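# Move glass graduated cylinder from shelf bench into cart's top tray

## Task

Take the graduated cylinder that is on the bench with shelves and set it upright in the top tray of the cart, so that at the end its base sits on the tray floor itself and not on the base of some other cylinder. Every other cylinder must also finish upright inside the tray. The task fails if any graduated cylinder tips over, reaches the room's floor, or breaks: they are glass and break from a hard knock or a drop of more than a few centimetres. The task also fails if the robot tips over or finishes leaning. Open the gripper and pull away at the end, because a result that holds only while the robot supports it does not count.

## Robot and tools

Robot: TidyBot++, a single arm on a mobile base. The base is 0.54 m long, 0.50 m wide, 0.38 m high and has four powered casters. On it sits a seven-joint arm with a two-finger gripper. The shoulder is 0.12 m ahead of the base centre and 0.68 m up. There are two cameras. base_camera is fixed on the base and looks forward and down. wrist_camera looks along the hand.

Frames: the base frame has its origin on the floor under the base centre, with x forward, y left and z up. hand_pose is reported in this frame and gives the point midway between the finger pads. Its z axis runs out along the fingers, and the fingers close along its y axis. The odometry frame is the base frame as it was at scene start. Heading is positive to the left and runs from -3.142 to 3.142. base_tilt is in degrees, positive when the robot leans forward or right. Both can be about 1 degree off, and the offset is the same in every scene.

execute_actions(actions, cameras): actions is a list holding one action, or none. An empty list only returns state and images. An action may contain these keys:
- base: exactly one relative offset from where the base currently is. translate_m is forward distance in metres, -2 to 2, positive forward. strafe_m is sideways distance in metres, -2 to 2, positive left. rotate_rad is a turn in radians, -6.3 to 6.3, positive counter-clockwise seen from above.
- joints: absolute targets by name, in radians unless noted.
  - joint_1_rad takes any angle. It rotates the whole arm about vertical, and positive is clockwise from above, the opposite sense to rotate_rad.
  - joint_2_rad is the shoulder, -2.249 to 2.249.
  - joint_3_rad takes any angle and rolls the upper arm.
  - joint_4_rad is the elbow, -2.579 to 2.579.
  - joint_5_rad takes any angle and rolls the forearm.
  - joint_6_rad is the wrist, -2.099 to 2.099.
  - joint_7_rad takes any angle. With the hand pointing down, positive is counter-clockwise from above, and at 1.57 the fingers open left/right.
  - gripper_pos runs from 0 (open, about 85 mm gap) to 1 (closed). The gap is roughly 85*(1-gripper_pos) mm.
  - Angles that may take any value move the short way round, so turn them in steps of less than half a turn.
  - Done tolerances are ±0.039 for joints 1-4, ±0.056 for joints 5-7, and ±0.03 for the gripper.
- speeds: optional top speeds for that one action only. translate_m and strafe_m take 0.05-0.5 m/s, and rotate_rad takes 0.1-1.57 rad/s. The defaults are the maxima.

A base move that would need more than 8.667 s is refused. No action runs longer than 15 s. An unknown key or an out-of-range value refuses the whole call, and then nothing moves. A joint or base left out of an action may keep pushing toward its previous target. cameras is a list of "base_camera", "wrist_camera" or "all". If it is left out, all cameras are returned; [] returns none.

Arm geometry: the upper arm is 0.42 m, the forearm 0.31 m and the hand 0.31 m. With joint_1=0, joint_3=3.14 and joint_5=0 the arm lies in the x-z plane. Each segment's tilt from vertical is: upper arm = j2, forearm = j2-j4, hand = j2-j4-j6. Forward reach is the sum of L*sin(tilt) and height is the sum of L*cos(tilt), both measured from the shoulder. The arm starts folded with the hand down. A downward-pointing hand reaches at most about 0.94 m high, and only close to the base. Closed fingertips extend about 20 mm past the hand point.

wait(seconds 0-10) returns state and images without commanding anything. zoom_image(camera, region [x0,y0,x1,y1] in pixels, at most 504x504) enlarges part of the latest image. read_manual returns only licence texts. finished_scene(scene 1 or 2) ends the scene for good and reports success. Sending a reply with no tool call ends every remaining scene.

Result lines:
- base_status and joint_status report "done", "off_target", "contact_stop" or "time_out". A base can say "done" even after slipping or being blocked short of target.
- "joint command not followed" with a "cause:" line means a self-collision check withheld the arm targets. Nothing checks for the arm hitting the base.
- motor_effort is in percent, with the peak in brackets.
- on_its_own lists motion you did not command.
- "ARM HIT" means a hard hit against the base or the arm itself.
- Motor temperatures: MOTOR HOT appears from 60 °C. At 75 °C an OVER-TEMPERATURE FAULT occurs, the arm sinks, and statuses read limit_stop_at_motor_heat. Holding loads, even while you are thinking, heats motors.
- A torque fault (joints 1-4 at 104.5 N m, joints 5-7 at 51.3 N m) freezes the arm and gripper for 10 s.
- Once a stop is reported, later motion calls in the same reply are skipped.

Accuracy: friction leaves joints a little off even when the status says "all done". The hand often ends 1-2 cm off, and more when stretched. To correct, send last command + (wanted - read). hand_pose may itself be off by 1-2 cm, so trust the images. A held load makes the arm sag. While holding something, never command a joint to its current reading, because it can sink. Odometry drifts a few centimetres and degrees over many moves.

Caution:
- Use gentle approaches, slow speeds near glass, and small heights when releasing.
- Never drive the base while the arm is caught on something high, since the robot may tip.
- A blocked base pushes hard until it times out.
- Brief external pushes on loose objects may happen.
- The robot keeps holding your last command while you think.
- Finish with the gripper open and the hand away from the cylinders.

Each tool is called after "Call:" by a JSON object that holds its "method" and its "body".

## Session

Call:
{"method": "execute_actions", "body": {"actions": []}}

Scene clock: 0.00 s.
Motor temperatures (°C, as the motors report them): [33 32 29 30 33 38 44]
base_odometry: x=+0.000 y=+0.000 heading=+0.000 (m, m, rad; odometry frame)
base_tilt: forward=+0.5 right=+0.1 (deg)
base_status: not commanded
joint_positions: joint_1_rad=-0.042 joint_2_rad=-0.366 joint_3_rad=+3.093 joint_4_rad=-2.525 joint_5_rad=+0.013 joint_6_rad=-0.823 joint_7_rad=+1.565 gripper_pos=+0.000
joint_status: not commanded
motor_effort: joint_1_rad=+0 joint_2_rad=-1 joint_3_rad=+0 joint_4_rad=+15 joint_5_rad=+0 joint_6_rad=+1 joint_7_rad=-1 (%)
hand_pose: x=+0.2785 y=+0.0106 z=+0.5926 quat_wxyz=(+0.010, +0.996, +0.045, +0.080) (m; base frame)
pictures: base_camera, wrist_camera
Images, in order (width x height): base_camera 644x364, wrist_camera 644x476.

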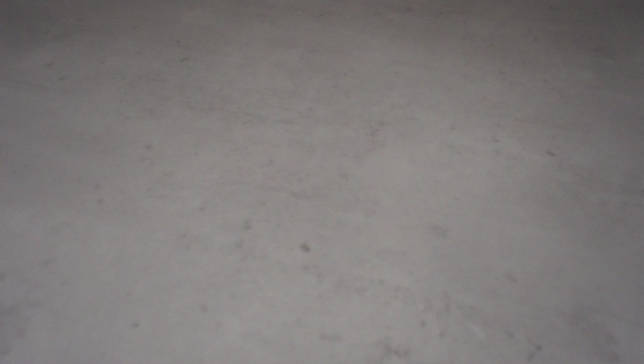

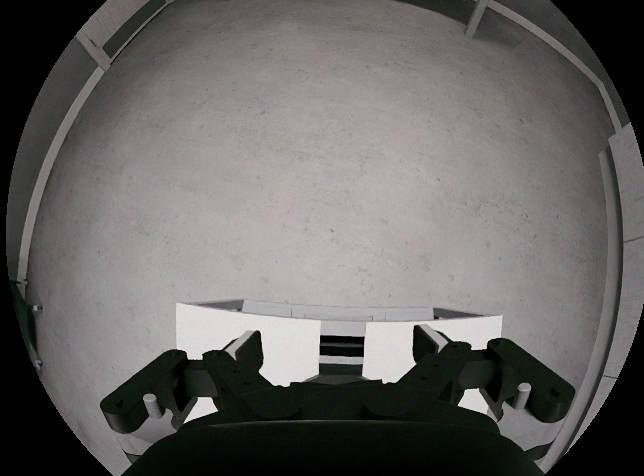

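Call:
{"method": "execute_actions", "body": {"actions": [{"joints":{"joint_6_rad":0.35}}], "cameras": ["wrist_camera"]}}

Call:
{"method": "execute_actions", "body": {"actions": [{"joints":{"joint_1_rad":-1.6}}], "cameras": ["wrist_camera"]}}

Scene clock: 4.00 s.
Motor temperatures (°C, as the motors report them): [33 32 29 30 33 38 44]
base_odometry: x=+0.000 y=+0.000 heading=+0.000 (m, m, rad; odometry frame)
base_tilt: forward=+0.5 right=+0.1 (deg)
base_status: not commanded
joint_positions: joint_1_rad=-0.042 joint_2_rad=-0.366 joint_3_rad=+3.093 joint_4_rad=-2.525 joint_5_rad=+0.013 joint_6_rad=+0.340 joint_7_rad=+1.565 gripper_pos=+0.000
joint_status: all done
motor_effort: joint_1_rad=+1(1) joint_2_rad=-5(5) joint_3_rad=+0(0) joint_4_rad=+20(19) joint_5_rad=+0(1) joint_6_rad=+8(9) joint_7_rad=-1(1) (%)
hand_pose: x=+0.5291 y=+0.0409 z=+0.8231 quat_wxyz=(-0.019, +0.788, +0.044, +0.613) (m; base frame)
pictures: wrist_camera
camera_calibration (this result's frames):
wrist_camera: T_world_to_cam=[[0.106259, -0.993882, -0.0301337, 0.0126229], [-0.196372, 0.00873285, -0.980491, 0.970747], [0.974755, 0.110104, -0.194243, -0.227847], [0, 0, 0, 1]] pos_world=[0.411381, 0.0291551, 0.907931]
Images, in order (width x height): wrist_camera 644x476.

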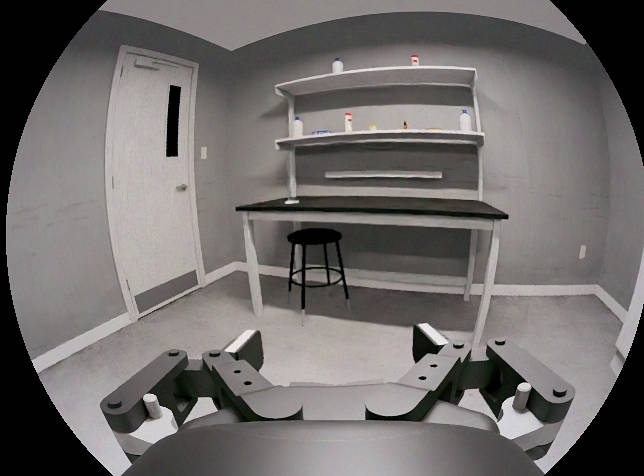

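Scene clock: 6.77 s.
Motor temperatures (°C, as the motors report them): [33 32 29 30 33 38 44]
base_odometry: x=+0.000 y=+0.000 heading=+0.000 (m, m, rad; odometry frame)
base_tilt: forward=+0.5 right=+0.1 (deg)
base_status: not commanded
joint_positions: joint_1_rad=-1.587 joint_2_rad=-0.366 joint_3_rad=+3.093 joint_4_rad=-2.525 joint_5_rad=+0.013 joint_6_rad=+0.340 joint_7_rad=+1.565 gripper_pos=+0.000
joint_status: all done
motor_effort: joint_1_rad=+0(2) joint_2_rad=-5(5) joint_3_rad=+0(1) joint_4_rad=+19(19) joint_5_rad=-1(1) joint_6_rad=+8(8) joint_7_rad=-1(1) (%)
hand_pose: x=+0.0886 y=+0.4110 z=+0.8231 quat_wxyz=(-0.442, +0.534, +0.582, +0.426) (m; base frame)
pictures: wrist_camera
camera_calibration (this result's frames):
wrist_camera: T_world_to_cam=[[0.996264, 0.0809371, -0.0301338, -0.0932874], [-0.0137265, -0.196087, -0.98049, 0.949012], [-0.0852669, 0.977241, -0.194243, -0.101704], [0, 0, 0, 1]] pos_world=[0.0972935, 0.293029, 0.907931]
Images, in order (width x height): wrist_camera 644x476.

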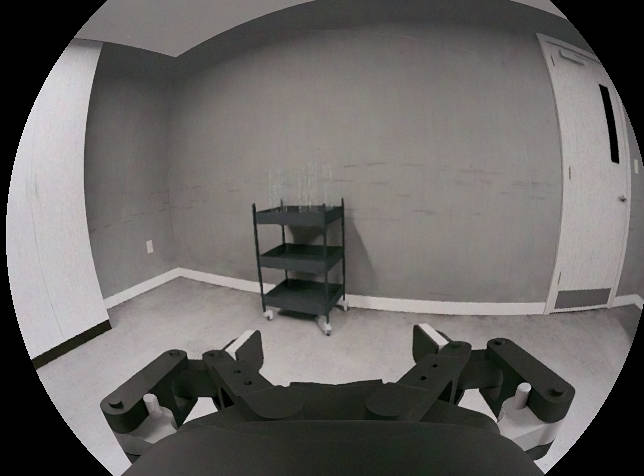

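Call:
{"method": "zoom_image", "body": {"camera": "wrist_camera", "region": [230, 140, 370, 250]}}

Region (230, 140, 370, 250) of wrist_camera's 644x476 image, scaled by 3.600; it fills the top 396 rows of this view, and the rest is white.

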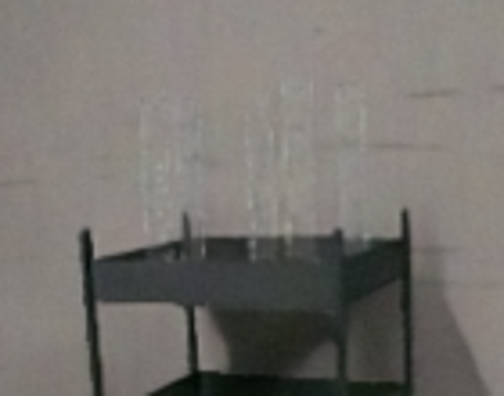

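Call:
{"method": "execute_actions", "body": {"actions": [{"base":{"rotate_rad":-0.29},"joints":{"joint_1_rad":-1.62,"joint_2_rad":-0.2,"joint_4_rad":-1.4,"joint_6_rad":-1.0,"joint_3_rad":3.14}}], "cameras": []}}

Call:
{"method": "execute_actions", "body": {"actions": [{"base":{"translate_m":-0.87}}], "cameras": []}}

Call:
{"method": "execute_actions", "body": {"actions": [{"base":{"strafe_m":0.95}}], "cameras": ["wrist_camera"]}}

Scene clock: 30.30 s.
Motor temperatures (°C, as the motors report them): [33 32 29 30 33 38 44]
base_odometry: x=+0.000 y=+0.000 heading=-0.290 (m, m, rad; odometry frame)
base_tilt: forward=+0.5 right=+0.1 (deg)
base_status: done
joint_positions: joint_1_rad=-1.604 joint_2_rad=-0.220 joint_3_rad=+3.121 joint_4_rad=-1.424 joint_5_rad=+0.013 joint_6_rad=-0.969 joint_7_rad=+1.565 gripper_pos=+0.000
joint_status: all done
motor_effort: joint_1_rad=+0(1) joint_2_rad=-11(11) joint_3_rad=-1(1) joint_4_rad=+20(22) joint_5_rad=+0(1) joint_6_rad=+6(7) joint_7_rad=-1(1) (%)
hand_pose: x=+0.0953 y=+0.4573 z=+1.0284 quat_wxyz=(-0.332, +0.610, +0.642, +0.325) (m; base frame)
pictures: none
No camera images: the call's "cameras" was empty. Leave "cameras" out to get every camera's image.

Scene clock: 33.40 s.
Motor temperatures (°C, as the motors report them): [33 32 29 30 33 38 44]
base_odometry: x=-0.833 y=+0.250 heading=-0.291 (m, m, rad; odometry frame)
base_tilt: forward=+0.5 right=+0.0 (deg)
base_status: done
joint_positions: joint_1_rad=-1.610 joint_2_rad=-0.219 joint_3_rad=+3.129 joint_4_rad=-1.424 joint_5_rad=+0.013 joint_6_rad=-0.970 joint_7_rad=+1.565 gripper_pos=+0.000
joint_status: not commanded
motor_effort: joint_1_rad=+0(0) joint_2_rad=-11(12) joint_3_rad=+0(1) joint_4_rad=+20(21) joint_5_rad=-1(1) joint_6_rad=+7(6) joint_7_rad=-1(1) (%)
hand_pose: x=+0.0967 y=+0.4578 z=+1.0278 quat_wxyz=(-0.332, +0.611, +0.641, +0.325) (m; base frame)
pictures: none
No camera images: the call's "cameras" was empty. Leave "cameras" out to get every camera's image.

Scene clock: 36.67 s.
Motor temperatures (°C, as the motors report them): [33 32 29 30 33 38 44]
base_odometry: x=-0.562 y=+1.160 heading=-0.290 (m, m, rad; odometry frame)
base_tilt: forward=+0.5 right=+0.0 (deg)
base_status: done
joint_positions: joint_1_rad=-1.610 joint_2_rad=-0.204 joint_3_rad=+3.129 joint_4_rad=-1.422 joint_5_rad=+0.013 joint_6_rad=-0.973 joint_7_rad=+1.565 gripper_pos=+0.000
joint_status: not commanded
motor_effort: joint_1_rad=+1(0) joint_2_rad=-12(14) joint_3_rad=+0(0) joint_4_rad=+20(21) joint_5_rad=-1(1) joint_6_rad=+7(7) joint_7_rad=+0(1) (%)
hand_pose: x=+0.0965 y=+0.4624 z=+1.0213 quat_wxyz=(-0.327, +0.613, +0.644, +0.320) (m; base frame)
pictures: wrist_camera
camera_calibration (this result's frames):
wrist_camera: T_world_to_cam=[[0.998357, 0.0368932, -0.0438441, -0.065185], [-0.0171311, -0.537985, -0.842781, 1.17135], [-0.0546803, 0.842147, -0.536469, 0.296314], [0, 0, 0, 1]] pos_world=[0.101347, 0.383035, 1.1433]
Images, in order (width x height): wrist_camera 644x476.

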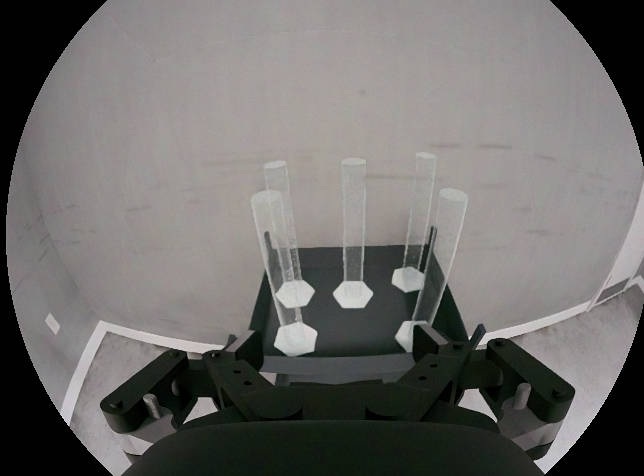

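Call:
{"method": "execute_actions", "body": {"actions": [{"base":{"translate_m":1.85},"joints":{"joint_1_rad":0.0,"joint_6_rad":-0.7}}]}}

Scene clock: 49.87 s.
Motor temperatures (°C, as the motors report them): [33 32 29 30 33 38 44]
base_odometry: x=+1.211 y=+0.631 heading=-0.290 (m, m, rad; odometry frame)
base_tilt: forward=+0.6 right=+0.1 (deg)
base_status: done
joint_positions: joint_1_rad=-0.012 joint_2_rad=-0.200 joint_3_rad=+3.131 joint_4_rad=-1.422 joint_5_rad=+0.013 joint_6_rad=-0.728 joint_7_rad=+1.565 gripper_pos=+0.000
joint_status: all done
motor_effort: joint_1_rad=+1(2) joint_2_rad=-13(16) joint_3_rad=-1(2) joint_4_rad=+21(21) joint_5_rad=+0(0) joint_6_rad=+8(7) joint_7_rad=-1(1) (%)
hand_pose: x=+0.6197 y=+0.0107 z=+1.0867 quat_wxyz=(+0.000, +0.827, +0.009, +0.562) (m; base frame)
pictures: base_camera, wrist_camera
camera_calibration (this result's frames):
wrist_camera: T_world_to_cam=[[0.0225132, -0.998739, -0.0448629, 0.0488845], [-0.3198, 0.0353222, -0.946827, 1.28693], [0.947218, 0.0356632, -0.318601, -0.108571], [0, 0, 0, 1]] pos_world=[0.513299, 0.00723769, 1.1861]
Images, in order (width x height): base_camera 644x364, wrist_camera 644x476.

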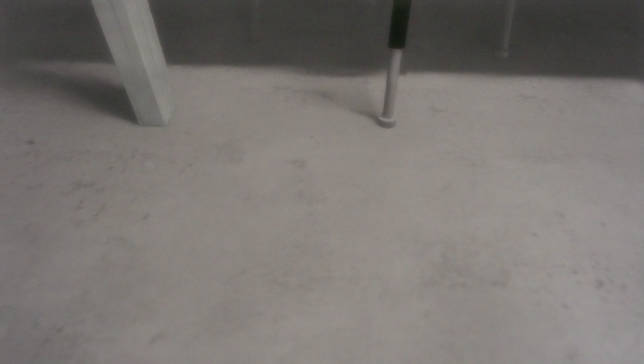

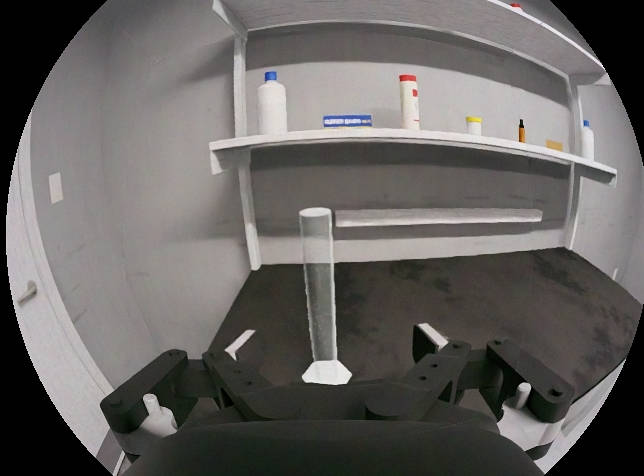

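Call:
{"method": "execute_actions", "body": {"actions": [{"base":{"strafe_m":0.025},"joints":{"joint_1_rad":0.01,"joint_2_rad":0.011,"joint_4_rad":-2.061,"joint_6_rad":0.52,"joint_5_rad":0.0,"joint_3_rad":3.15}}]}}

Scene clock: 62.03 s.
Motor temperatures (°C, as the motors report them): [33 32 29 30 33 38 44]
base_odometry: x=+1.219 y=+0.655 heading=-0.290 (m, m, rad; odometry frame)
base_tilt: forward=+0.5 right=+0.1 (deg)
base_status: done
joint_positions: joint_1_rad=-0.006 joint_2_rad=-0.004 joint_3_rad=+3.133 joint_4_rad=-2.037 joint_5_rad=+0.013 joint_6_rad=+0.491 joint_7_rad=+1.565 gripper_pos=+0.000
joint_status: all done
motor_effort: joint_1_rad=+1(2) joint_2_rad=-19(20) joint_3_rad=+0(3) joint_4_rad=+21(22) joint_5_rad=+0(1) joint_6_rad=+8(9) joint_7_rad=+0(0) (%)
hand_pose: x=+0.7096 y=+0.0120 z=+0.9718 quat_wxyz=(-0.005, +0.696, +0.010, +0.717) (m; base frame)
pictures: base_camera, wrist_camera
camera_calibration (this result's frames):
wrist_camera: T_world_to_cam=[[0.0485479, -0.997988, -0.0407905, 0.0205854], [0.0815379, 0.0446622, -0.995669, 0.96941], [0.995487, 0.0450117, 0.083542, -0.65559], [0, 0, 0, 1]] pos_world=[0.572589, 0.00675713, 1.02082]
Images, in order (width x height): base_camera 644x364, wrist_camera 644x476.

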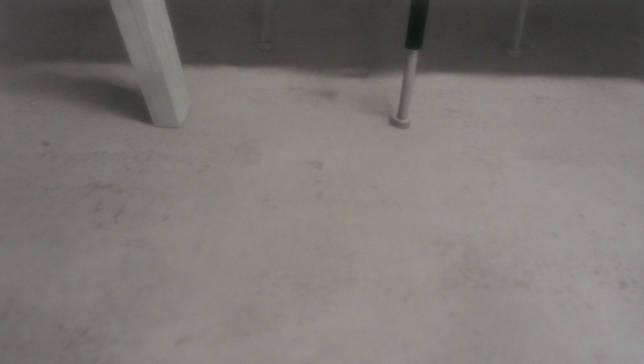

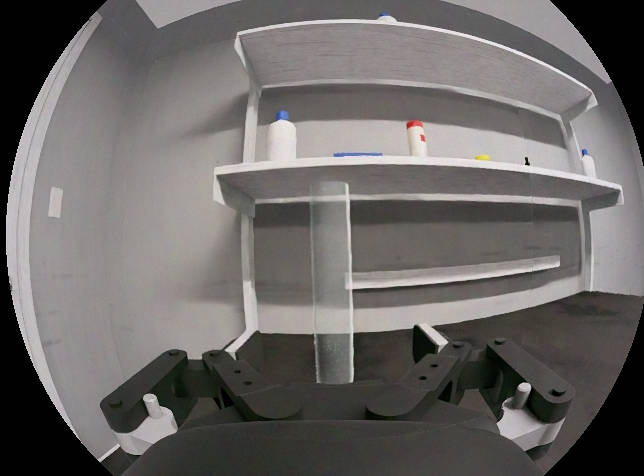

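Call:
{"method": "execute_actions", "body": {"actions": [{"base":{"translate_m":0.145},"speeds":{"translate_m":0.12}}], "cameras": ["wrist_camera"]}}

Scene clock: 66.87 s.
Motor temperatures (°C, as the motors report them): [33 32 29 30 33 38 44]
base_odometry: x=+1.358 y=+0.614 heading=-0.290 (m, m, rad; odometry frame)
base_tilt: forward=+0.5 right=+0.1 (deg)
base_status: done
joint_positions: joint_1_rad=-0.005 joint_2_rad=+0.003 joint_3_rad=+3.133 joint_4_rad=-2.038 joint_5_rad=+0.013 joint_6_rad=+0.492 joint_7_rad=+1.565 gripper_pos=+0.000
joint_status: not commanded
motor_effort: joint_1_rad=+1(1) joint_2_rad=-20(21) joint_3_rad=-1(1) joint_4_rad=+21(22) joint_5_rad=-1(1) joint_6_rad=+8(9) joint_7_rad=-1(1) (%)
hand_pose: x=+0.7117 y=+0.0113 z=+0.9667 quat_wxyz=(-0.005, +0.699, +0.009, +0.715) (m; base frame)
pictures: wrist_camera
camera_calibration (this result's frames):
wrist_camera: T_world_to_cam=[[0.0471344, -0.998041, -0.0411391, 0.0209894], [0.0733516, 0.0445319, -0.996311, 0.970579], [0.996192, 0.043943, 0.0753069, -0.649713], [0, 0, 0, 1]] pos_world=[0.575056, 0.00627687, 1.01679]
Images, in order (width x height): wrist_camera 644x476.

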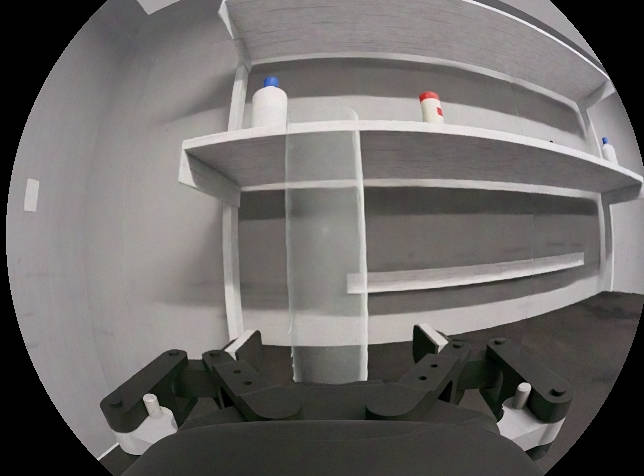

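Call:
{"method": "execute_actions", "body": {"actions": [{"base":{"translate_m":0.01},"speeds":{"translate_m":0.05}}], "cameras": []}}

Call:
{"method": "execute_actions", "body": {"actions": [{"base":{"strafe_m":0.005},"joints":{"gripper_pos":0.35},"speeds":{"strafe_m":0.05}}], "cameras": ["wrist_camera"]}}

Scene clock: 71.93 s.
Motor temperatures (°C, as the motors report them): [33 32 29 30 33 38 44]
base_odometry: x=+1.368 y=+0.611 heading=-0.290 (m, m, rad; odometry frame)
base_tilt: forward=+0.6 right=+0.1 (deg)
base_status: done
joint_positions: joint_1_rad=-0.005 joint_2_rad=+0.007 joint_3_rad=+3.134 joint_4_rad=-2.038 joint_5_rad=+0.013 joint_6_rad=+0.492 joint_7_rad=+1.565 gripper_pos=+0.000
joint_status: not commanded
motor_effort: joint_1_rad=+1(2) joint_2_rad=-19(21) joint_3_rad=+0(1) joint_4_rad=+20(21) joint_5_rad=+1(1) joint_6_rad=+9(8) joint_7_rad=-1(1) (%)
hand_pose: x=+0.7128 y=+0.0109 z=+0.9642 quat_wxyz=(-0.004, +0.701, +0.009, +0.713) (m; base frame)
pictures: none
No camera images: the call's "cameras" was empty. Leave "cameras" out to get every camera's image.

Scene clock: 72.67 s.
Motor temperatures (°C, as the motors report them): [33 32 29 30 33 38 44]
base_odometry: x=+1.369 y=+0.616 heading=-0.290 (m, m, rad; odometry frame)
base_tilt: forward=+0.5 right=+0.1 (deg)
base_status: done
joint_positions: joint_1_rad=-0.002 joint_2_rad=+0.007 joint_3_rad=+3.136 joint_4_rad=-2.038 joint_5_rad=+0.013 joint_6_rad=+0.492 joint_7_rad=+1.565 gripper_pos=+0.350
joint_status: all done
motor_effort: joint_1_rad=+1(1) joint_2_rad=-19(21) joint_3_rad=-1(2) joint_4_rad=+20(21) joint_5_rad=+0(1) joint_6_rad=+8(8) joint_7_rad=+0(1) (%)
hand_pose: x=+0.7129 y=+0.0082 z=+0.9642 quat_wxyz=(-0.003, +0.701, +0.007, +0.713) (m; base frame)
pictures: wrist_camera
camera_calibration (this result's frames):
wrist_camera: T_world_to_cam=[[0.0416781, -0.998277, -0.0412976, 0.0217477], [0.0694055, 0.0441264, -0.996612, 0.971247], [0.996718, 0.0386706, 0.071125, -0.646882], [0, 0, 0, 1]] pos_world=[0.576442, 0.00386789, 1.01486]
Images, in order (width x height): wrist_camera 644x476.

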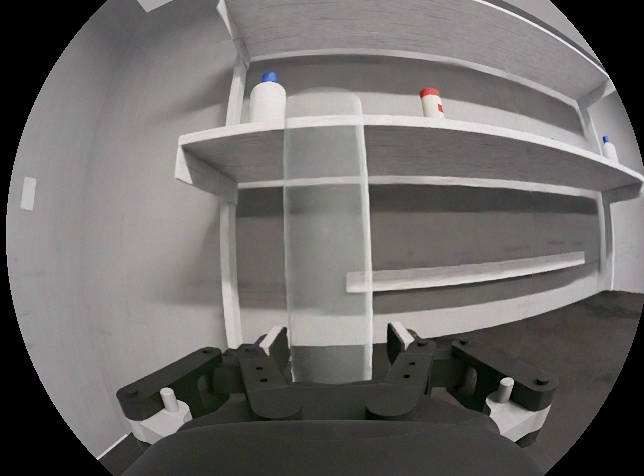

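Call:
{"method": "execute_actions", "body": {"actions": [{"base":{"strafe_m":0.004},"speeds":{"strafe_m":0.05}}], "cameras": []}}

Call:
{"method": "execute_actions", "body": {"actions": [{"joints":{"gripper_pos":0.8}}], "cameras": ["wrist_camera"]}}

Scene clock: 76.00 s.
Motor temperatures (°C, as the motors report them): [33 32 29 30 33 38 44]
base_odometry: x=+1.370 y=+0.620 heading=-0.290 (m, m, rad; odometry frame)
base_tilt: forward=+0.5 right=+0.0 (deg)
base_status: done
joint_positions: joint_1_rad=-0.001 joint_2_rad=+0.007 joint_3_rad=+3.136 joint_4_rad=-2.038 joint_5_rad=+0.013 joint_6_rad=+0.492 joint_7_rad=+1.565 gripper_pos=+0.350
joint_status: not commanded
motor_effort: joint_1_rad=+1(3) joint_2_rad=-18(22) joint_3_rad=+0(2) joint_4_rad=+20(21) joint_5_rad=-1(1) joint_6_rad=+8(9) joint_7_rad=-1(1) (%)
hand_pose: x=+0.7129 y=+0.0070 z=+0.9642 quat_wxyz=(-0.002, +0.701, +0.007, +0.713) (m; base frame)
pictures: none
No camera images: the call's "cameras" was empty. Leave "cameras" out to get every camera's image.

Scene clock: 76.80 s.
Motor temperatures (°C, as the motors report them): [33 32 29 30 33 38 44]
base_odometry: x=+1.370 y=+0.620 heading=-0.290 (m, m, rad; odometry frame)
base_tilt: forward=+0.5 right=+0.1 (deg)
base_status: not commanded
joint_positions: joint_1_rad=-0.001 joint_2_rad=+0.007 joint_3_rad=+3.136 joint_4_rad=-2.038 joint_5_rad=+0.013 joint_6_rad=+0.492 joint_7_rad=+1.565 gripper_pos=+0.558
joint_status: gripper_pos off_target (ended at +0.558, target +0.800)
motor_effort: joint_1_rad=+1(2) joint_2_rad=-19(21) joint_3_rad=+0(0) joint_4_rad=+20(21) joint_5_rad=+0(1) joint_6_rad=+8(8) joint_7_rad=+0(1) (%)
hand_pose: x=+0.7129 y=+0.0070 z=+0.9641 quat_wxyz=(-0.002, +0.701, +0.007, +0.713) (m; base frame)
pictures: wrist_camera
camera_calibration (this result's frames):
wrist_camera: T_world_to_cam=[[0.0395503, -0.998364, -0.0412917, 0.0219961], [0.0694749, 0.0439715, -0.996614, 0.971221], [0.996799, 0.0365476, 0.0711003, -0.646864], [0, 0, 0, 1]] pos_world=[0.576448, 0.00289537, 1.01483]
Images, in order (width x height): wrist_camera 644x476.

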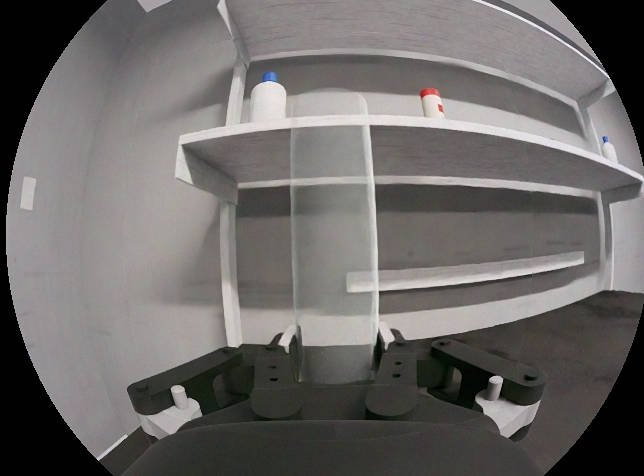

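Call:
{"method": "execute_actions", "body": {"actions": [{"joints":{"joint_2_rad":-0.05,"joint_4_rad":-1.925,"joint_6_rad":0.335}}], "cameras": ["wrist_camera"]}}

Scene clock: 81.43 s.
Motor temperatures (°C, as the motors report them): [33 32 29 30 33 38 44]
base_odometry: x=+1.370 y=+0.620 heading=-0.290 (m, m, rad; odometry frame)
base_tilt: forward=+0.5 right=+0.1 (deg)
base_status: not commanded
joint_positions: joint_1_rad=-0.001 joint_2_rad=-0.026 joint_3_rad=+3.136 joint_4_rad=-1.959 joint_5_rad=+0.013 joint_6_rad=+0.355 joint_7_rad=+1.565 gripper_pos=+0.558
joint_status: all done
motor_effort: joint_1_rad=+1(1) joint_2_rad=-21(23) joint_3_rad=+0(1) joint_4_rad=+24(24) joint_5_rad=-1(0) joint_6_rad=+10(10) joint_7_rad=-1(1) (%)
hand_pose: x=+0.7133 y=+0.0065 z=+0.9886 quat_wxyz=(-0.001, +0.710, +0.006, +0.704) (m; base frame)
pictures: wrist_camera
camera_calibration (this result's frames):
wrist_camera: T_world_to_cam=[[0.0368413, -0.998473, -0.0411737, 0.0243368], [0.0446854, 0.0428064, -0.998084, 1.01469], [0.998322, 0.0349308, 0.0461942, -0.625427], [0, 0, 0, 1]] pos_world=[0.578139, 0.00271102, 1.04264]
Images, in order (width x height): wrist_camera 644x476.

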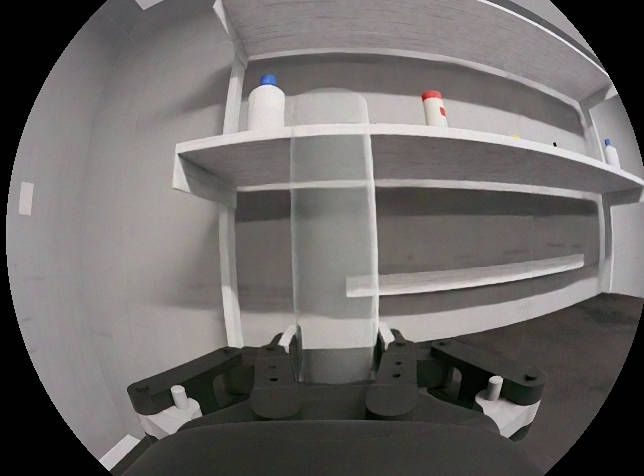

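Call:
{"method": "execute_actions", "body": {"actions": [{"base":{"translate_m":-2.0},"joints":{"joint_2_rad":-0.064,"joint_4_rad":-1.912,"joint_6_rad":0.335},"speeds":{"translate_m":0.4}}], "cameras": []}}

Call:
{"method": "execute_actions", "body": {"actions": [{"base":{"strafe_m":-0.14},"joints":{"joint_1_rad":-1.58}}], "cameras": ["wrist_camera"]}}

Scene clock: 93.60 s.
Motor temperatures (°C, as the motors report them): [33 32 29 30 33 38 44]
base_odometry: x=-0.546 y=+1.192 heading=-0.290 (m, m, rad; odometry frame)
base_tilt: forward=+0.5 right=+0.1 (deg)
base_status: done
joint_positions: joint_1_rad=+0.000 joint_2_rad=-0.046 joint_3_rad=+3.137 joint_4_rad=-1.947 joint_5_rad=+0.013 joint_6_rad=+0.352 joint_7_rad=+1.565 gripper_pos=+0.558
joint_status: all done
motor_effort: joint_1_rad=+1(1) joint_2_rad=-20(26) joint_3_rad=-1(1) joint_4_rad=+24(25) joint_5_rad=+0(1) joint_6_rad=+9(10) joint_7_rad=-1(1) (%)
hand_pose: x=+0.7082 y=+0.0054 z=+1.0069 quat_wxyz=(-0.001, +0.699, +0.006, +0.715) (m; base frame)
pictures: none
No camera images: the call's "cameras" was empty. Leave "cameras" out to get every camera's image.

Scene clock: 96.40 s.
Motor temperatures (°C, as the motors report them): [33 32 29 30 33 38 44]
base_odometry: x=-0.586 y=+1.058 heading=-0.290 (m, m, rad; odometry frame)
base_tilt: forward=+0.5 right=+0.0 (deg)
base_status: done
joint_positions: joint_1_rad=-1.570 joint_2_rad=-0.046 joint_3_rad=+3.148 joint_4_rad=-1.947 joint_5_rad=+0.013 joint_6_rad=+0.352 joint_7_rad=+1.565 gripper_pos=+0.558
joint_status: all done
motor_effort: joint_1_rad=+1(2) joint_2_rad=-20(22) joint_3_rad=+0(3) joint_4_rad=+23(24) joint_5_rad=-1(0) joint_6_rad=+10(10) joint_7_rad=-1(1) (%)
hand_pose: x=+0.1203 y=+0.5894 z=+1.0071 quat_wxyz=(-0.503, +0.493, +0.496, +0.508) (m; base frame)
pictures: wrist_camera
camera_calibration (this result's frames):
wrist_camera: T_world_to_cam=[[0.998857, 0.0251457, -0.0406548, -0.0905896], [-0.0424322, 0.0747386, -0.9963, 1.02457], [-0.0220142, 0.996886, 0.0757201, -0.52865], [0, 0, 0, 1]] pos_world=[0.122323, 0.452707, 1.05713]
Images, in order (width x height): wrist_camera 644x476.

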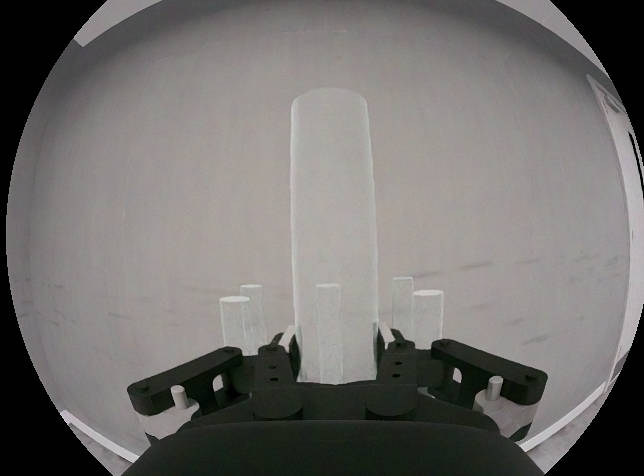

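Call:
{"method": "execute_actions", "body": {"actions": [{"base":{"strafe_m":0.13},"speeds":{"strafe_m":0.15}}], "cameras": ["wrist_camera"]}}

Scene clock: 103.73 s.
Motor temperatures (°C, as the motors report them): [33 32 29 30 33 38 44]
base_odometry: x=-0.549 y=+1.183 heading=-0.290 (m, m, rad; odometry frame)
base_tilt: forward=+0.5 right=+0.0 (deg)
base_status: done
joint_positions: joint_1_rad=-1.571 joint_2_rad=-0.050 joint_3_rad=+3.148 joint_4_rad=-1.946 joint_5_rad=+0.013 joint_6_rad=+0.351 joint_7_rad=+1.565 gripper_pos=+0.558
joint_status: not commanded
motor_effort: joint_1_rad=+1(2) joint_2_rad=-21(23) joint_3_rad=+0(1) joint_4_rad=+24(24) joint_5_rad=+0(1) joint_6_rad=+10(10) joint_7_rad=-1(1) (%)
hand_pose: x=+0.1202 y=+0.5882 z=+1.0097 quat_wxyz=(-0.504, +0.492, +0.495, +0.509) (m; base frame)
pictures: wrist_camera
camera_calibration (this result's frames):
wrist_camera: T_world_to_cam=[[0.998851, 0.0255324, -0.0405437, -0.0906617], [-0.0424439, 0.078901, -0.995978, 1.0245], [-0.0222308, 0.996555, 0.0798941, -0.531627], [0, 0, 0, 1]] pos_world=[0.122223, 0.451276, 1.05918]
Images, in order (width x height): wrist_camera 644x476.

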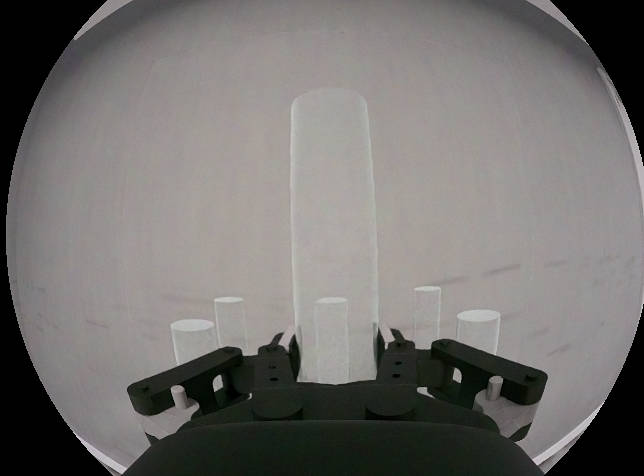

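Call:
{"method": "execute_actions", "body": {"actions": [{"base":{"strafe_m":0.082},"speeds":{"strafe_m":0.1}}], "cameras": ["wrist_camera"]}}

Scene clock: 109.90 s.
Motor temperatures (°C, as the motors report them): [33 32 29 31 33 38 44]
base_odometry: x=-0.526 y=+1.261 heading=-0.290 (m, m, rad; odometry frame)
base_tilt: forward=+0.5 right=+0.0 (deg)
base_status: done
joint_positions: joint_1_rad=-1.571 joint_2_rad=-0.052 joint_3_rad=+3.148 joint_4_rad=-1.946 joint_5_rad=+0.013 joint_6_rad=+0.351 joint_7_rad=+1.565 gripper_pos=+0.558
joint_status: not commanded
motor_effort: joint_1_rad=+0(2) joint_2_rad=-21(23) joint_3_rad=+0(1) joint_4_rad=+24(25) joint_5_rad=+0(1) joint_6_rad=+9(10) joint_7_rad=-1(1) (%)
hand_pose: x=+0.1201 y=+0.5876 z=+1.0107 quat_wxyz=(-0.505, +0.492, +0.494, +0.509) (m; base frame)
pictures: wrist_camera
camera_calibration (this result's frames):
wrist_camera: T_world_to_cam=[[0.998851, 0.0256419, -0.0404984, -0.0906931], [-0.0424461, 0.0806263, -0.99584, 1.02441], [-0.02227, 0.996415, 0.0816221, -0.532827], [0, 0, 0, 1]] pos_world=[0.122205, 0.450648, 1.05997]
Images, in order (width x height): wrist_camera 644x476.

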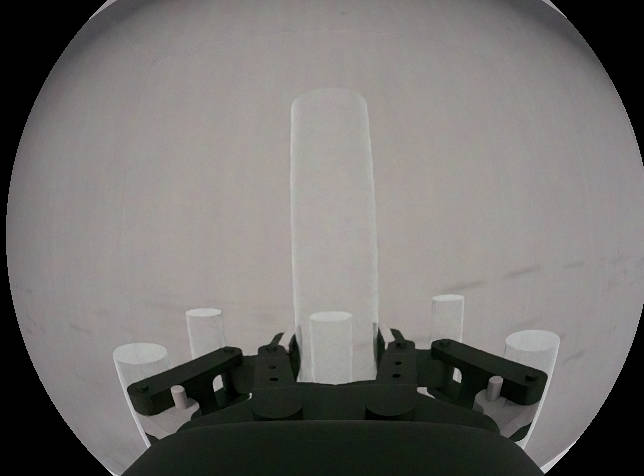

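Call:
{"method": "execute_actions", "body": {"actions": [{"joints":{"joint_2_rad":0.008,"joint_4_rad":-2.085,"joint_6_rad":0.553}}], "cameras": []}}

Call:
{"method": "execute_actions", "body": {"actions": [{"joints":{"joint_2_rad":0.065,"joint_4_rad":-2.16,"joint_6_rad":0.685}}], "cameras": ["wrist_camera"]}}

Scene clock: 117.23 s.
Motor temperatures (°C, as the motors report them): [33 32 29 31 33 38 44]
base_odometry: x=-0.526 y=+1.261 heading=-0.290 (m, m, rad; odometry frame)
base_tilt: forward=+0.5 right=+0.0 (deg)
base_status: not commanded
joint_positions: joint_1_rad=-1.571 joint_2_rad=+0.012 joint_3_rad=+3.148 joint_4_rad=-2.080 joint_5_rad=+0.013 joint_6_rad=+0.509 joint_7_rad=+1.565 gripper_pos=+0.558
joint_status: all done
motor_effort: joint_1_rad=+0(0) joint_2_rad=-21(23) joint_3_rad=-1(0) joint_4_rad=+22(23) joint_5_rad=-1(1) joint_6_rad=+9(11) joint_7_rad=+0(1) (%)
hand_pose: x=+0.1194 y=+0.5890 z=+0.9424 quat_wxyz=(-0.495, +0.501, +0.505, +0.499) (m; base frame)
pictures: none
No camera images: the call's "cameras" was empty. Leave "cameras" out to get every camera's image.

Scene clock: 118.13 s.
Motor temperatures (°C, as the motors report them): [33 32 29 31 33 38 44]
base_odometry: x=-0.526 y=+1.261 heading=-0.290 (m, m, rad; odometry frame)
base_tilt: forward=+0.5 right=+0.0 (deg)
base_status: not commanded
joint_positions: joint_1_rad=-1.571 joint_2_rad=+0.067 joint_3_rad=+3.148 joint_4_rad=-2.151 joint_5_rad=+0.013 joint_6_rad=+0.643 joint_7_rad=+1.565 gripper_pos=+0.558
joint_status: all done
motor_effort: joint_1_rad=+1(1) joint_2_rad=-22(24) joint_3_rad=+0(1) joint_4_rad=+21(23) joint_5_rad=-1(1) joint_6_rad=+10(10) joint_7_rad=-1(0) (%)
hand_pose: x=+0.1189 y=+0.5903 z=+0.9104 quat_wxyz=(-0.498, +0.499, +0.503, +0.500) (m; base frame)
pictures: wrist_camera
camera_calibration (this result's frames):
wrist_camera: T_world_to_cam=[[0.998705, 0.027723, -0.0426524, -0.092824], [-0.0439463, 0.0478705, -0.997886, 0.945601], [-0.0256226, 0.998469, 0.0490269, -0.498486], [0, 0, 0, 1]] pos_world=[0.121487, 0.455029, 0.964082]
Images, in order (width x height): wrist_camera 644x476.

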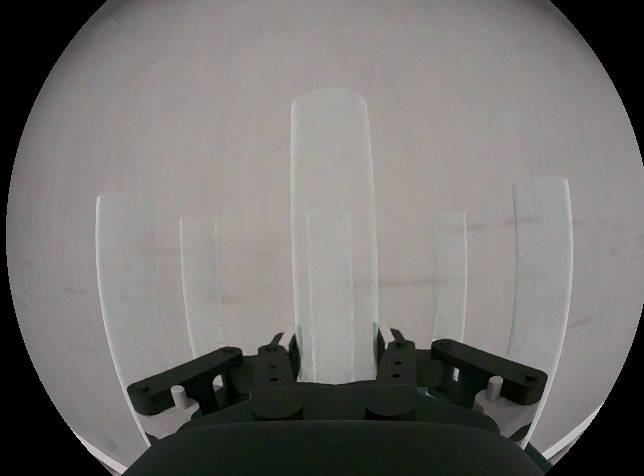

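Call:
{"method": "execute_actions", "body": {"actions": [{"joints":{"joint_2_rad":0.122,"joint_4_rad":-2.228,"joint_6_rad":0.832}}], "cameras": ["wrist_camera"]}}

Scene clock: 123.23 s.
Motor temperatures (°C, as the motors report them): [33 32 29 31 33 38 44]
base_odometry: x=-0.526 y=+1.261 heading=-0.290 (m, m, rad; odometry frame)
base_tilt: forward=+0.5 right=+0.0 (deg)
base_status: not commanded
joint_positions: joint_1_rad=-1.571 joint_2_rad=+0.124 joint_3_rad=+3.148 joint_4_rad=-2.218 joint_5_rad=+0.013 joint_6_rad=+0.791 joint_7_rad=+1.565 gripper_pos=+0.558
joint_status: all done
motor_effort: joint_1_rad=+0(1) joint_2_rad=-23(25) joint_3_rad=+0(0) joint_4_rad=+19(21) joint_5_rad=-2(1) joint_6_rad=+10(10) joint_7_rad=-1(1) (%)
hand_pose: x=+0.1183 y=+0.5886 z=+0.8865 quat_wxyz=(-0.504, +0.493, +0.497, +0.505) (m; base frame)
pictures: wrist_camera
camera_calibration (this result's frames):
wrist_camera: T_world_to_cam=[[0.998627, 0.0303389, -0.0427062, -0.0947211], [-0.0448164, 0.0726654, -0.996349, 0.905959], [-0.0271249, 0.996895, 0.0739253, -0.516595], [0, 0, 0, 1]] pos_world=[0.12118, 0.452032, 0.936795]
Images, in order (width x height): wrist_camera 644x476.

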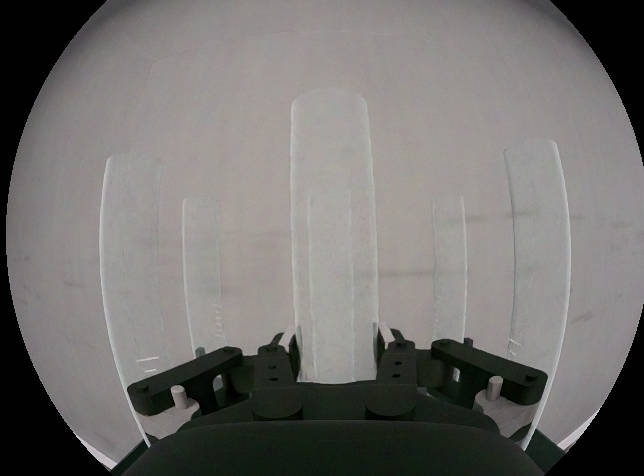

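Call:
{"method": "execute_actions", "body": {"actions": [{"joints":{"joint_2_rad":0.158,"joint_4_rad":-2.26,"joint_6_rad":0.898}}], "cameras": ["wrist_camera"]}}

Scene clock: 126.43 s.
Motor temperatures (°C, as the motors report them): [33 32 29 31 33 38 44]
base_odometry: x=-0.526 y=+1.261 heading=-0.290 (m, m, rad; odometry frame)
base_tilt: forward=+0.5 right=+0.0 (deg)
base_status: not commanded
joint_positions: joint_1_rad=-1.571 joint_2_rad=+0.157 joint_3_rad=+3.148 joint_4_rad=-2.248 joint_5_rad=+0.013 joint_6_rad=+0.857 joint_7_rad=+1.565 gripper_pos=+0.558
joint_status: all done
motor_effort: joint_1_rad=+1(0) joint_2_rad=-23(25) joint_3_rad=-1(0) joint_4_rad=+18(19) joint_5_rad=-1(1) joint_6_rad=+10(10) joint_7_rad=-1(1) (%)
hand_pose: x=+0.1181 y=+0.5883 z=+0.8718 quat_wxyz=(-0.506, +0.492, +0.496, +0.506) (m; base frame)
pictures: wrist_camera
camera_calibration (this result's frames):
wrist_camera: T_world_to_cam=[[0.998589, 0.0311328, -0.0430123, -0.0952985], [-0.0452733, 0.0759884, -0.99608, 0.889196], [-0.0277423, 0.996623, 0.0772907, -0.517871], [0, 0, 0, 1]] pos_world=[0.121054, 0.451521, 0.921638]
Images, in order (width x height): wrist_camera 644x476.

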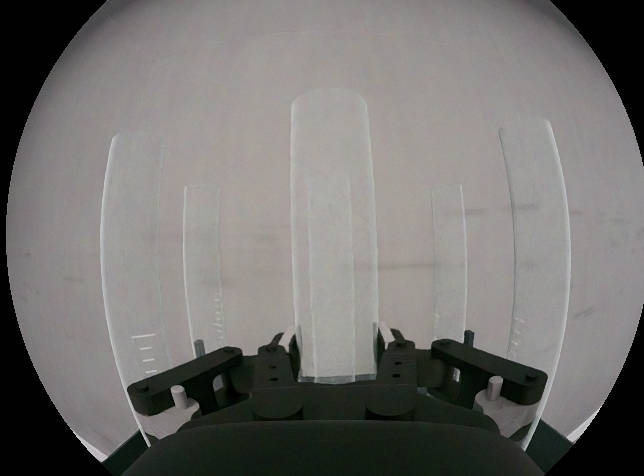

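Call:
{"method": "execute_actions", "body": {"actions": [{"joints":{"joint_2_rad":0.184,"joint_4_rad":-2.28,"joint_6_rad":0.94}}], "cameras": ["wrist_camera"]}}

Scene clock: 140.63 s.
Motor temperatures (°C, as the motors report them): [33 32 29 31 33 39 44]
base_odometry: x=-0.526 y=+1.261 heading=-0.290 (m, m, rad; odometry frame)
base_tilt: forward=+0.5 right=+0.1 (deg)
base_status: not commanded
joint_positions: joint_1_rad=-1.571 joint_2_rad=+0.177 joint_3_rad=+3.148 joint_4_rad=-2.264 joint_5_rad=+0.013 joint_6_rad=+0.904 joint_7_rad=+1.565 gripper_pos=+0.558
joint_status: all done
motor_effort: joint_1_rad=+1(0) joint_2_rad=-23(24) joint_3_rad=-1(1) joint_4_rad=+16(18) joint_5_rad=+0(0) joint_6_rad=+9(10) joint_7_rad=-1(1) (%)
hand_pose: x=+0.1179 y=+0.5880 z=+0.8658 quat_wxyz=(-0.508, +0.490, +0.494, +0.508) (m; base frame)
pictures: wrist_camera
camera_calibration (this result's frames):
wrist_camera: T_world_to_cam=[[0.998563, 0.031986, -0.0429864, -0.0959141], [-0.0455864, 0.0855698, -0.995289, 0.876946], [-0.028157, 0.995819, 0.086905, -0.524909], [0, 0, 0, 1]] pos_world=[0.120973, 0.450742, 0.914308]
Images, in order (width x height): wrist_camera 644x476.

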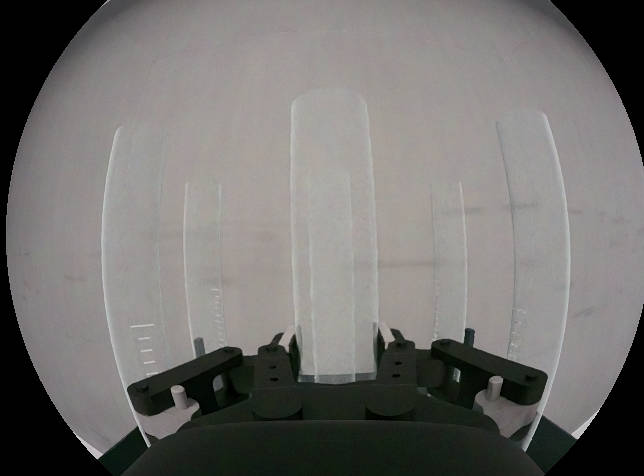

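Call:
{"method": "execute_actions", "body": {"actions": [{"joints":{"joint_2_rad":0.2}}], "cameras": ["wrist_camera"]}}

Scene clock: 143.63 s.
Motor temperatures (°C, as the motors report them): [33 32 29 31 33 39 44]
base_odometry: x=-0.526 y=+1.261 heading=-0.290 (m, m, rad; odometry frame)
base_tilt: forward=+0.5 right=+0.0 (deg)
base_status: not commanded
joint_positions: joint_1_rad=-1.571 joint_2_rad=+0.182 joint_3_rad=+3.148 joint_4_rad=-2.264 joint_5_rad=+0.013 joint_6_rad=+0.911 joint_7_rad=+1.565 gripper_pos=+0.558
joint_status: all done
motor_effort: joint_1_rad=+1(0) joint_2_rad=-21(23) joint_3_rad=-1(0) joint_4_rad=+15(16) joint_5_rad=-1(0) joint_6_rad=+8(9) joint_7_rad=-1(1) (%)
hand_pose: x=+0.1179 y=+0.5887 z=+0.8656 quat_wxyz=(-0.509, +0.489, +0.493, +0.509) (m; base frame)
pictures: wrist_camera
camera_calibration (this result's frames):
wrist_camera: T_world_to_cam=[[0.99856, 0.0321897, -0.0429172, -0.0961045], [-0.045622, 0.0886247, -0.99502, 0.874622], [-0.0282259, 0.995545, 0.0899656, -0.528077], [0, 0, 0, 1]] pos_world=[0.120963, 0.451305, 0.91365]
Images, in order (width x height): wrist_camera 644x476.

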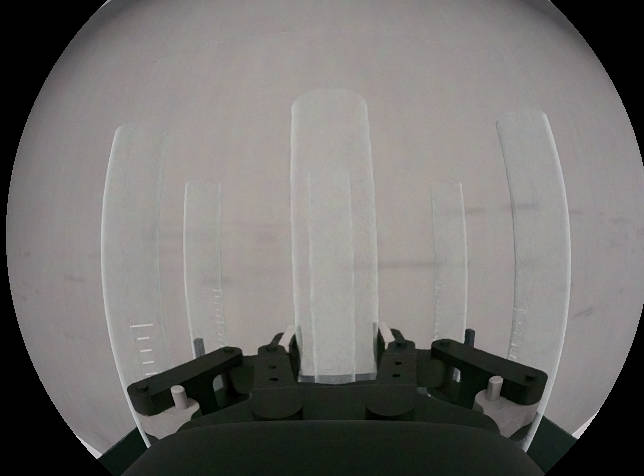

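Contact at the expected height. Release partially and back out.

Call:
{"method": "execute_actions", "body": {"actions": [{"joints":{"gripper_pos":0.25}}], "cameras": ["wrist_camera"]}}

Call:
{"method": "execute_actions", "body": {"actions": [{"base":{"strafe_m":-0.3},"speeds":{"strafe_m":0.2}}], "cameras": []}}

Call:
{"method": "execute_actions", "body": {"actions": [{"joints":{"joint_2_rad":0.0,"joint_4_rad":-1.5,"joint_6_rad":-0.75}}], "cameras": ["wrist_camera"]}}

Scene clock: 146.63 s.
Motor temperatures (°C, as the motors report them): [33 32 29 31 33 39 44]
base_odometry: x=-0.526 y=+1.261 heading=-0.290 (m, m, rad; odometry frame)
base_tilt: forward=+0.5 right=+0.0 (deg)
base_status: not commanded
joint_positions: joint_1_rad=-1.571 joint_2_rad=+0.182 joint_3_rad=+3.148 joint_4_rad=-2.264 joint_5_rad=+0.013 joint_6_rad=+0.911 joint_7_rad=+1.565 gripper_pos=+0.250
joint_status: all done
motor_effort: joint_1_rad=+1(1) joint_2_rad=-21(22) joint_3_rad=-1(1) joint_4_rad=+17(17) joint_5_rad=+0(1) joint_6_rad=+8(9) joint_7_rad=-1(0) (%)
hand_pose: x=+0.1179 y=+0.5888 z=+0.8652 quat_wxyz=(-0.509, +0.489, +0.493, +0.509) (m; base frame)
pictures: wrist_camera
camera_calibration (this result's frames):
wrist_camera: T_world_to_cam=[[0.99856, 0.032176, -0.042932, -0.0961019], [-0.0456241, 0.088221, -0.995056, 0.874534], [-0.0282294, 0.995581, 0.0895619, -0.527858], [0, 0, 0, 1]] pos_world=[0.120962, 0.451466, 0.91336]
Images, in order (width x height): wrist_camera 644x476.

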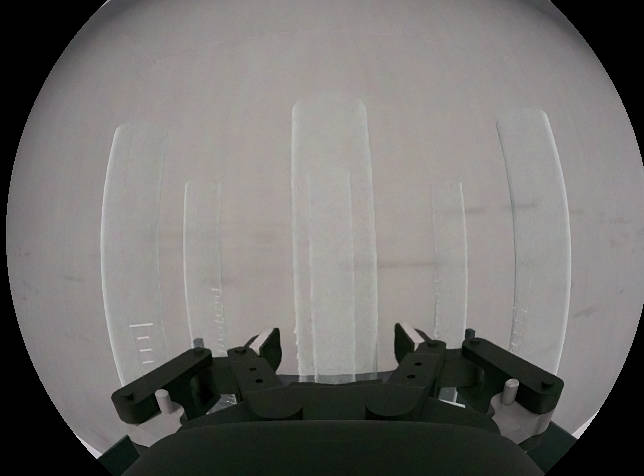

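Scene clock: 148.90 s.
Motor temperatures (°C, as the motors report them): [33 32 29 31 33 39 44]
base_odometry: x=-0.612 y=+0.974 heading=-0.290 (m, m, rad; odometry frame)
base_tilt: forward=+0.5 right=+0.1 (deg)
base_status: done
joint_positions: joint_1_rad=-1.571 joint_2_rad=+0.190 joint_3_rad=+3.148 joint_4_rad=-2.264 joint_5_rad=+0.013 joint_6_rad=+0.912 joint_7_rad=+1.565 gripper_pos=+0.250
joint_status: not commanded
motor_effort: joint_1_rad=+1(2) joint_2_rad=-21(25) joint_3_rad=-1(0) joint_4_rad=+15(16) joint_5_rad=-1(1) joint_6_rad=+8(9) joint_7_rad=-1(0) (%)
hand_pose: x=+0.1175 y=+0.5902 z=+0.8605 quat_wxyz=(-0.507, +0.491, +0.495, +0.507) (m; base frame)
pictures: none
No camera images: the call's "cameras" was empty. Leave "cameras" out to get every camera's image.

Scene clock: 151.13 s.
Motor temperatures (°C, as the motors report them): [33 32 29 31 33 39 44]
base_odometry: x=-0.612 y=+0.974 heading=-0.290 (m, m, rad; odometry frame)
base_tilt: forward=+0.5 right=+0.1 (deg)
base_status: not commanded
joint_positions: joint_1_rad=-1.571 joint_2_rad=+0.011 joint_3_rad=+3.148 joint_4_rad=-1.523 joint_5_rad=+0.013 joint_6_rad=-0.722 joint_7_rad=+1.565 gripper_pos=+0.250
joint_status: all done
motor_effort: joint_1_rad=+1(1) joint_2_rad=-20(24) joint_3_rad=-1(1) joint_4_rad=+21(22) joint_5_rad=-1(1) joint_6_rad=+6(8) joint_7_rad=-1(1) (%)
hand_pose: x=+0.1236 y=+0.5598 z=+0.9172 quat_wxyz=(-0.299, +0.641, +0.637, +0.308) (m; base frame)
pictures: wrist_camera
camera_calibration (this result's frames):
wrist_camera: T_world_to_cam=[[0.998801, -0.0197719, -0.0447834, -0.0679173], [-0.0478257, -0.589375, -0.806443, 1.13572], [-0.0104493, 0.807618, -0.589614, 0.222485], [0, 0, 0, 1]] pos_world=[0.124477, 0.488339, 1.04403]
Images, in order (width x height): wrist_camera 644x476.

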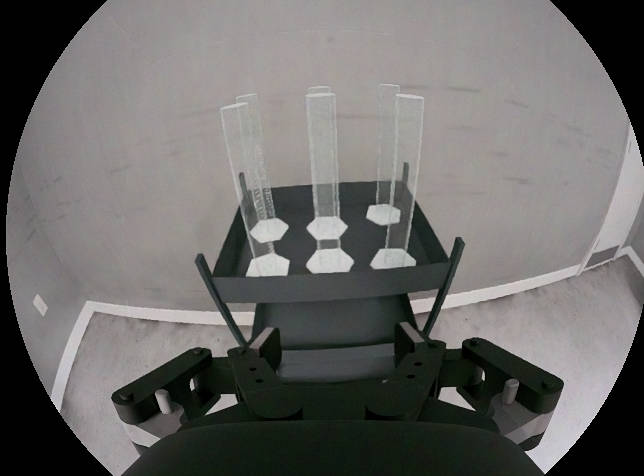

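Call:
{"method": "finished_scene", "body": {"scene": 1}}

The scene is finished: the task was done.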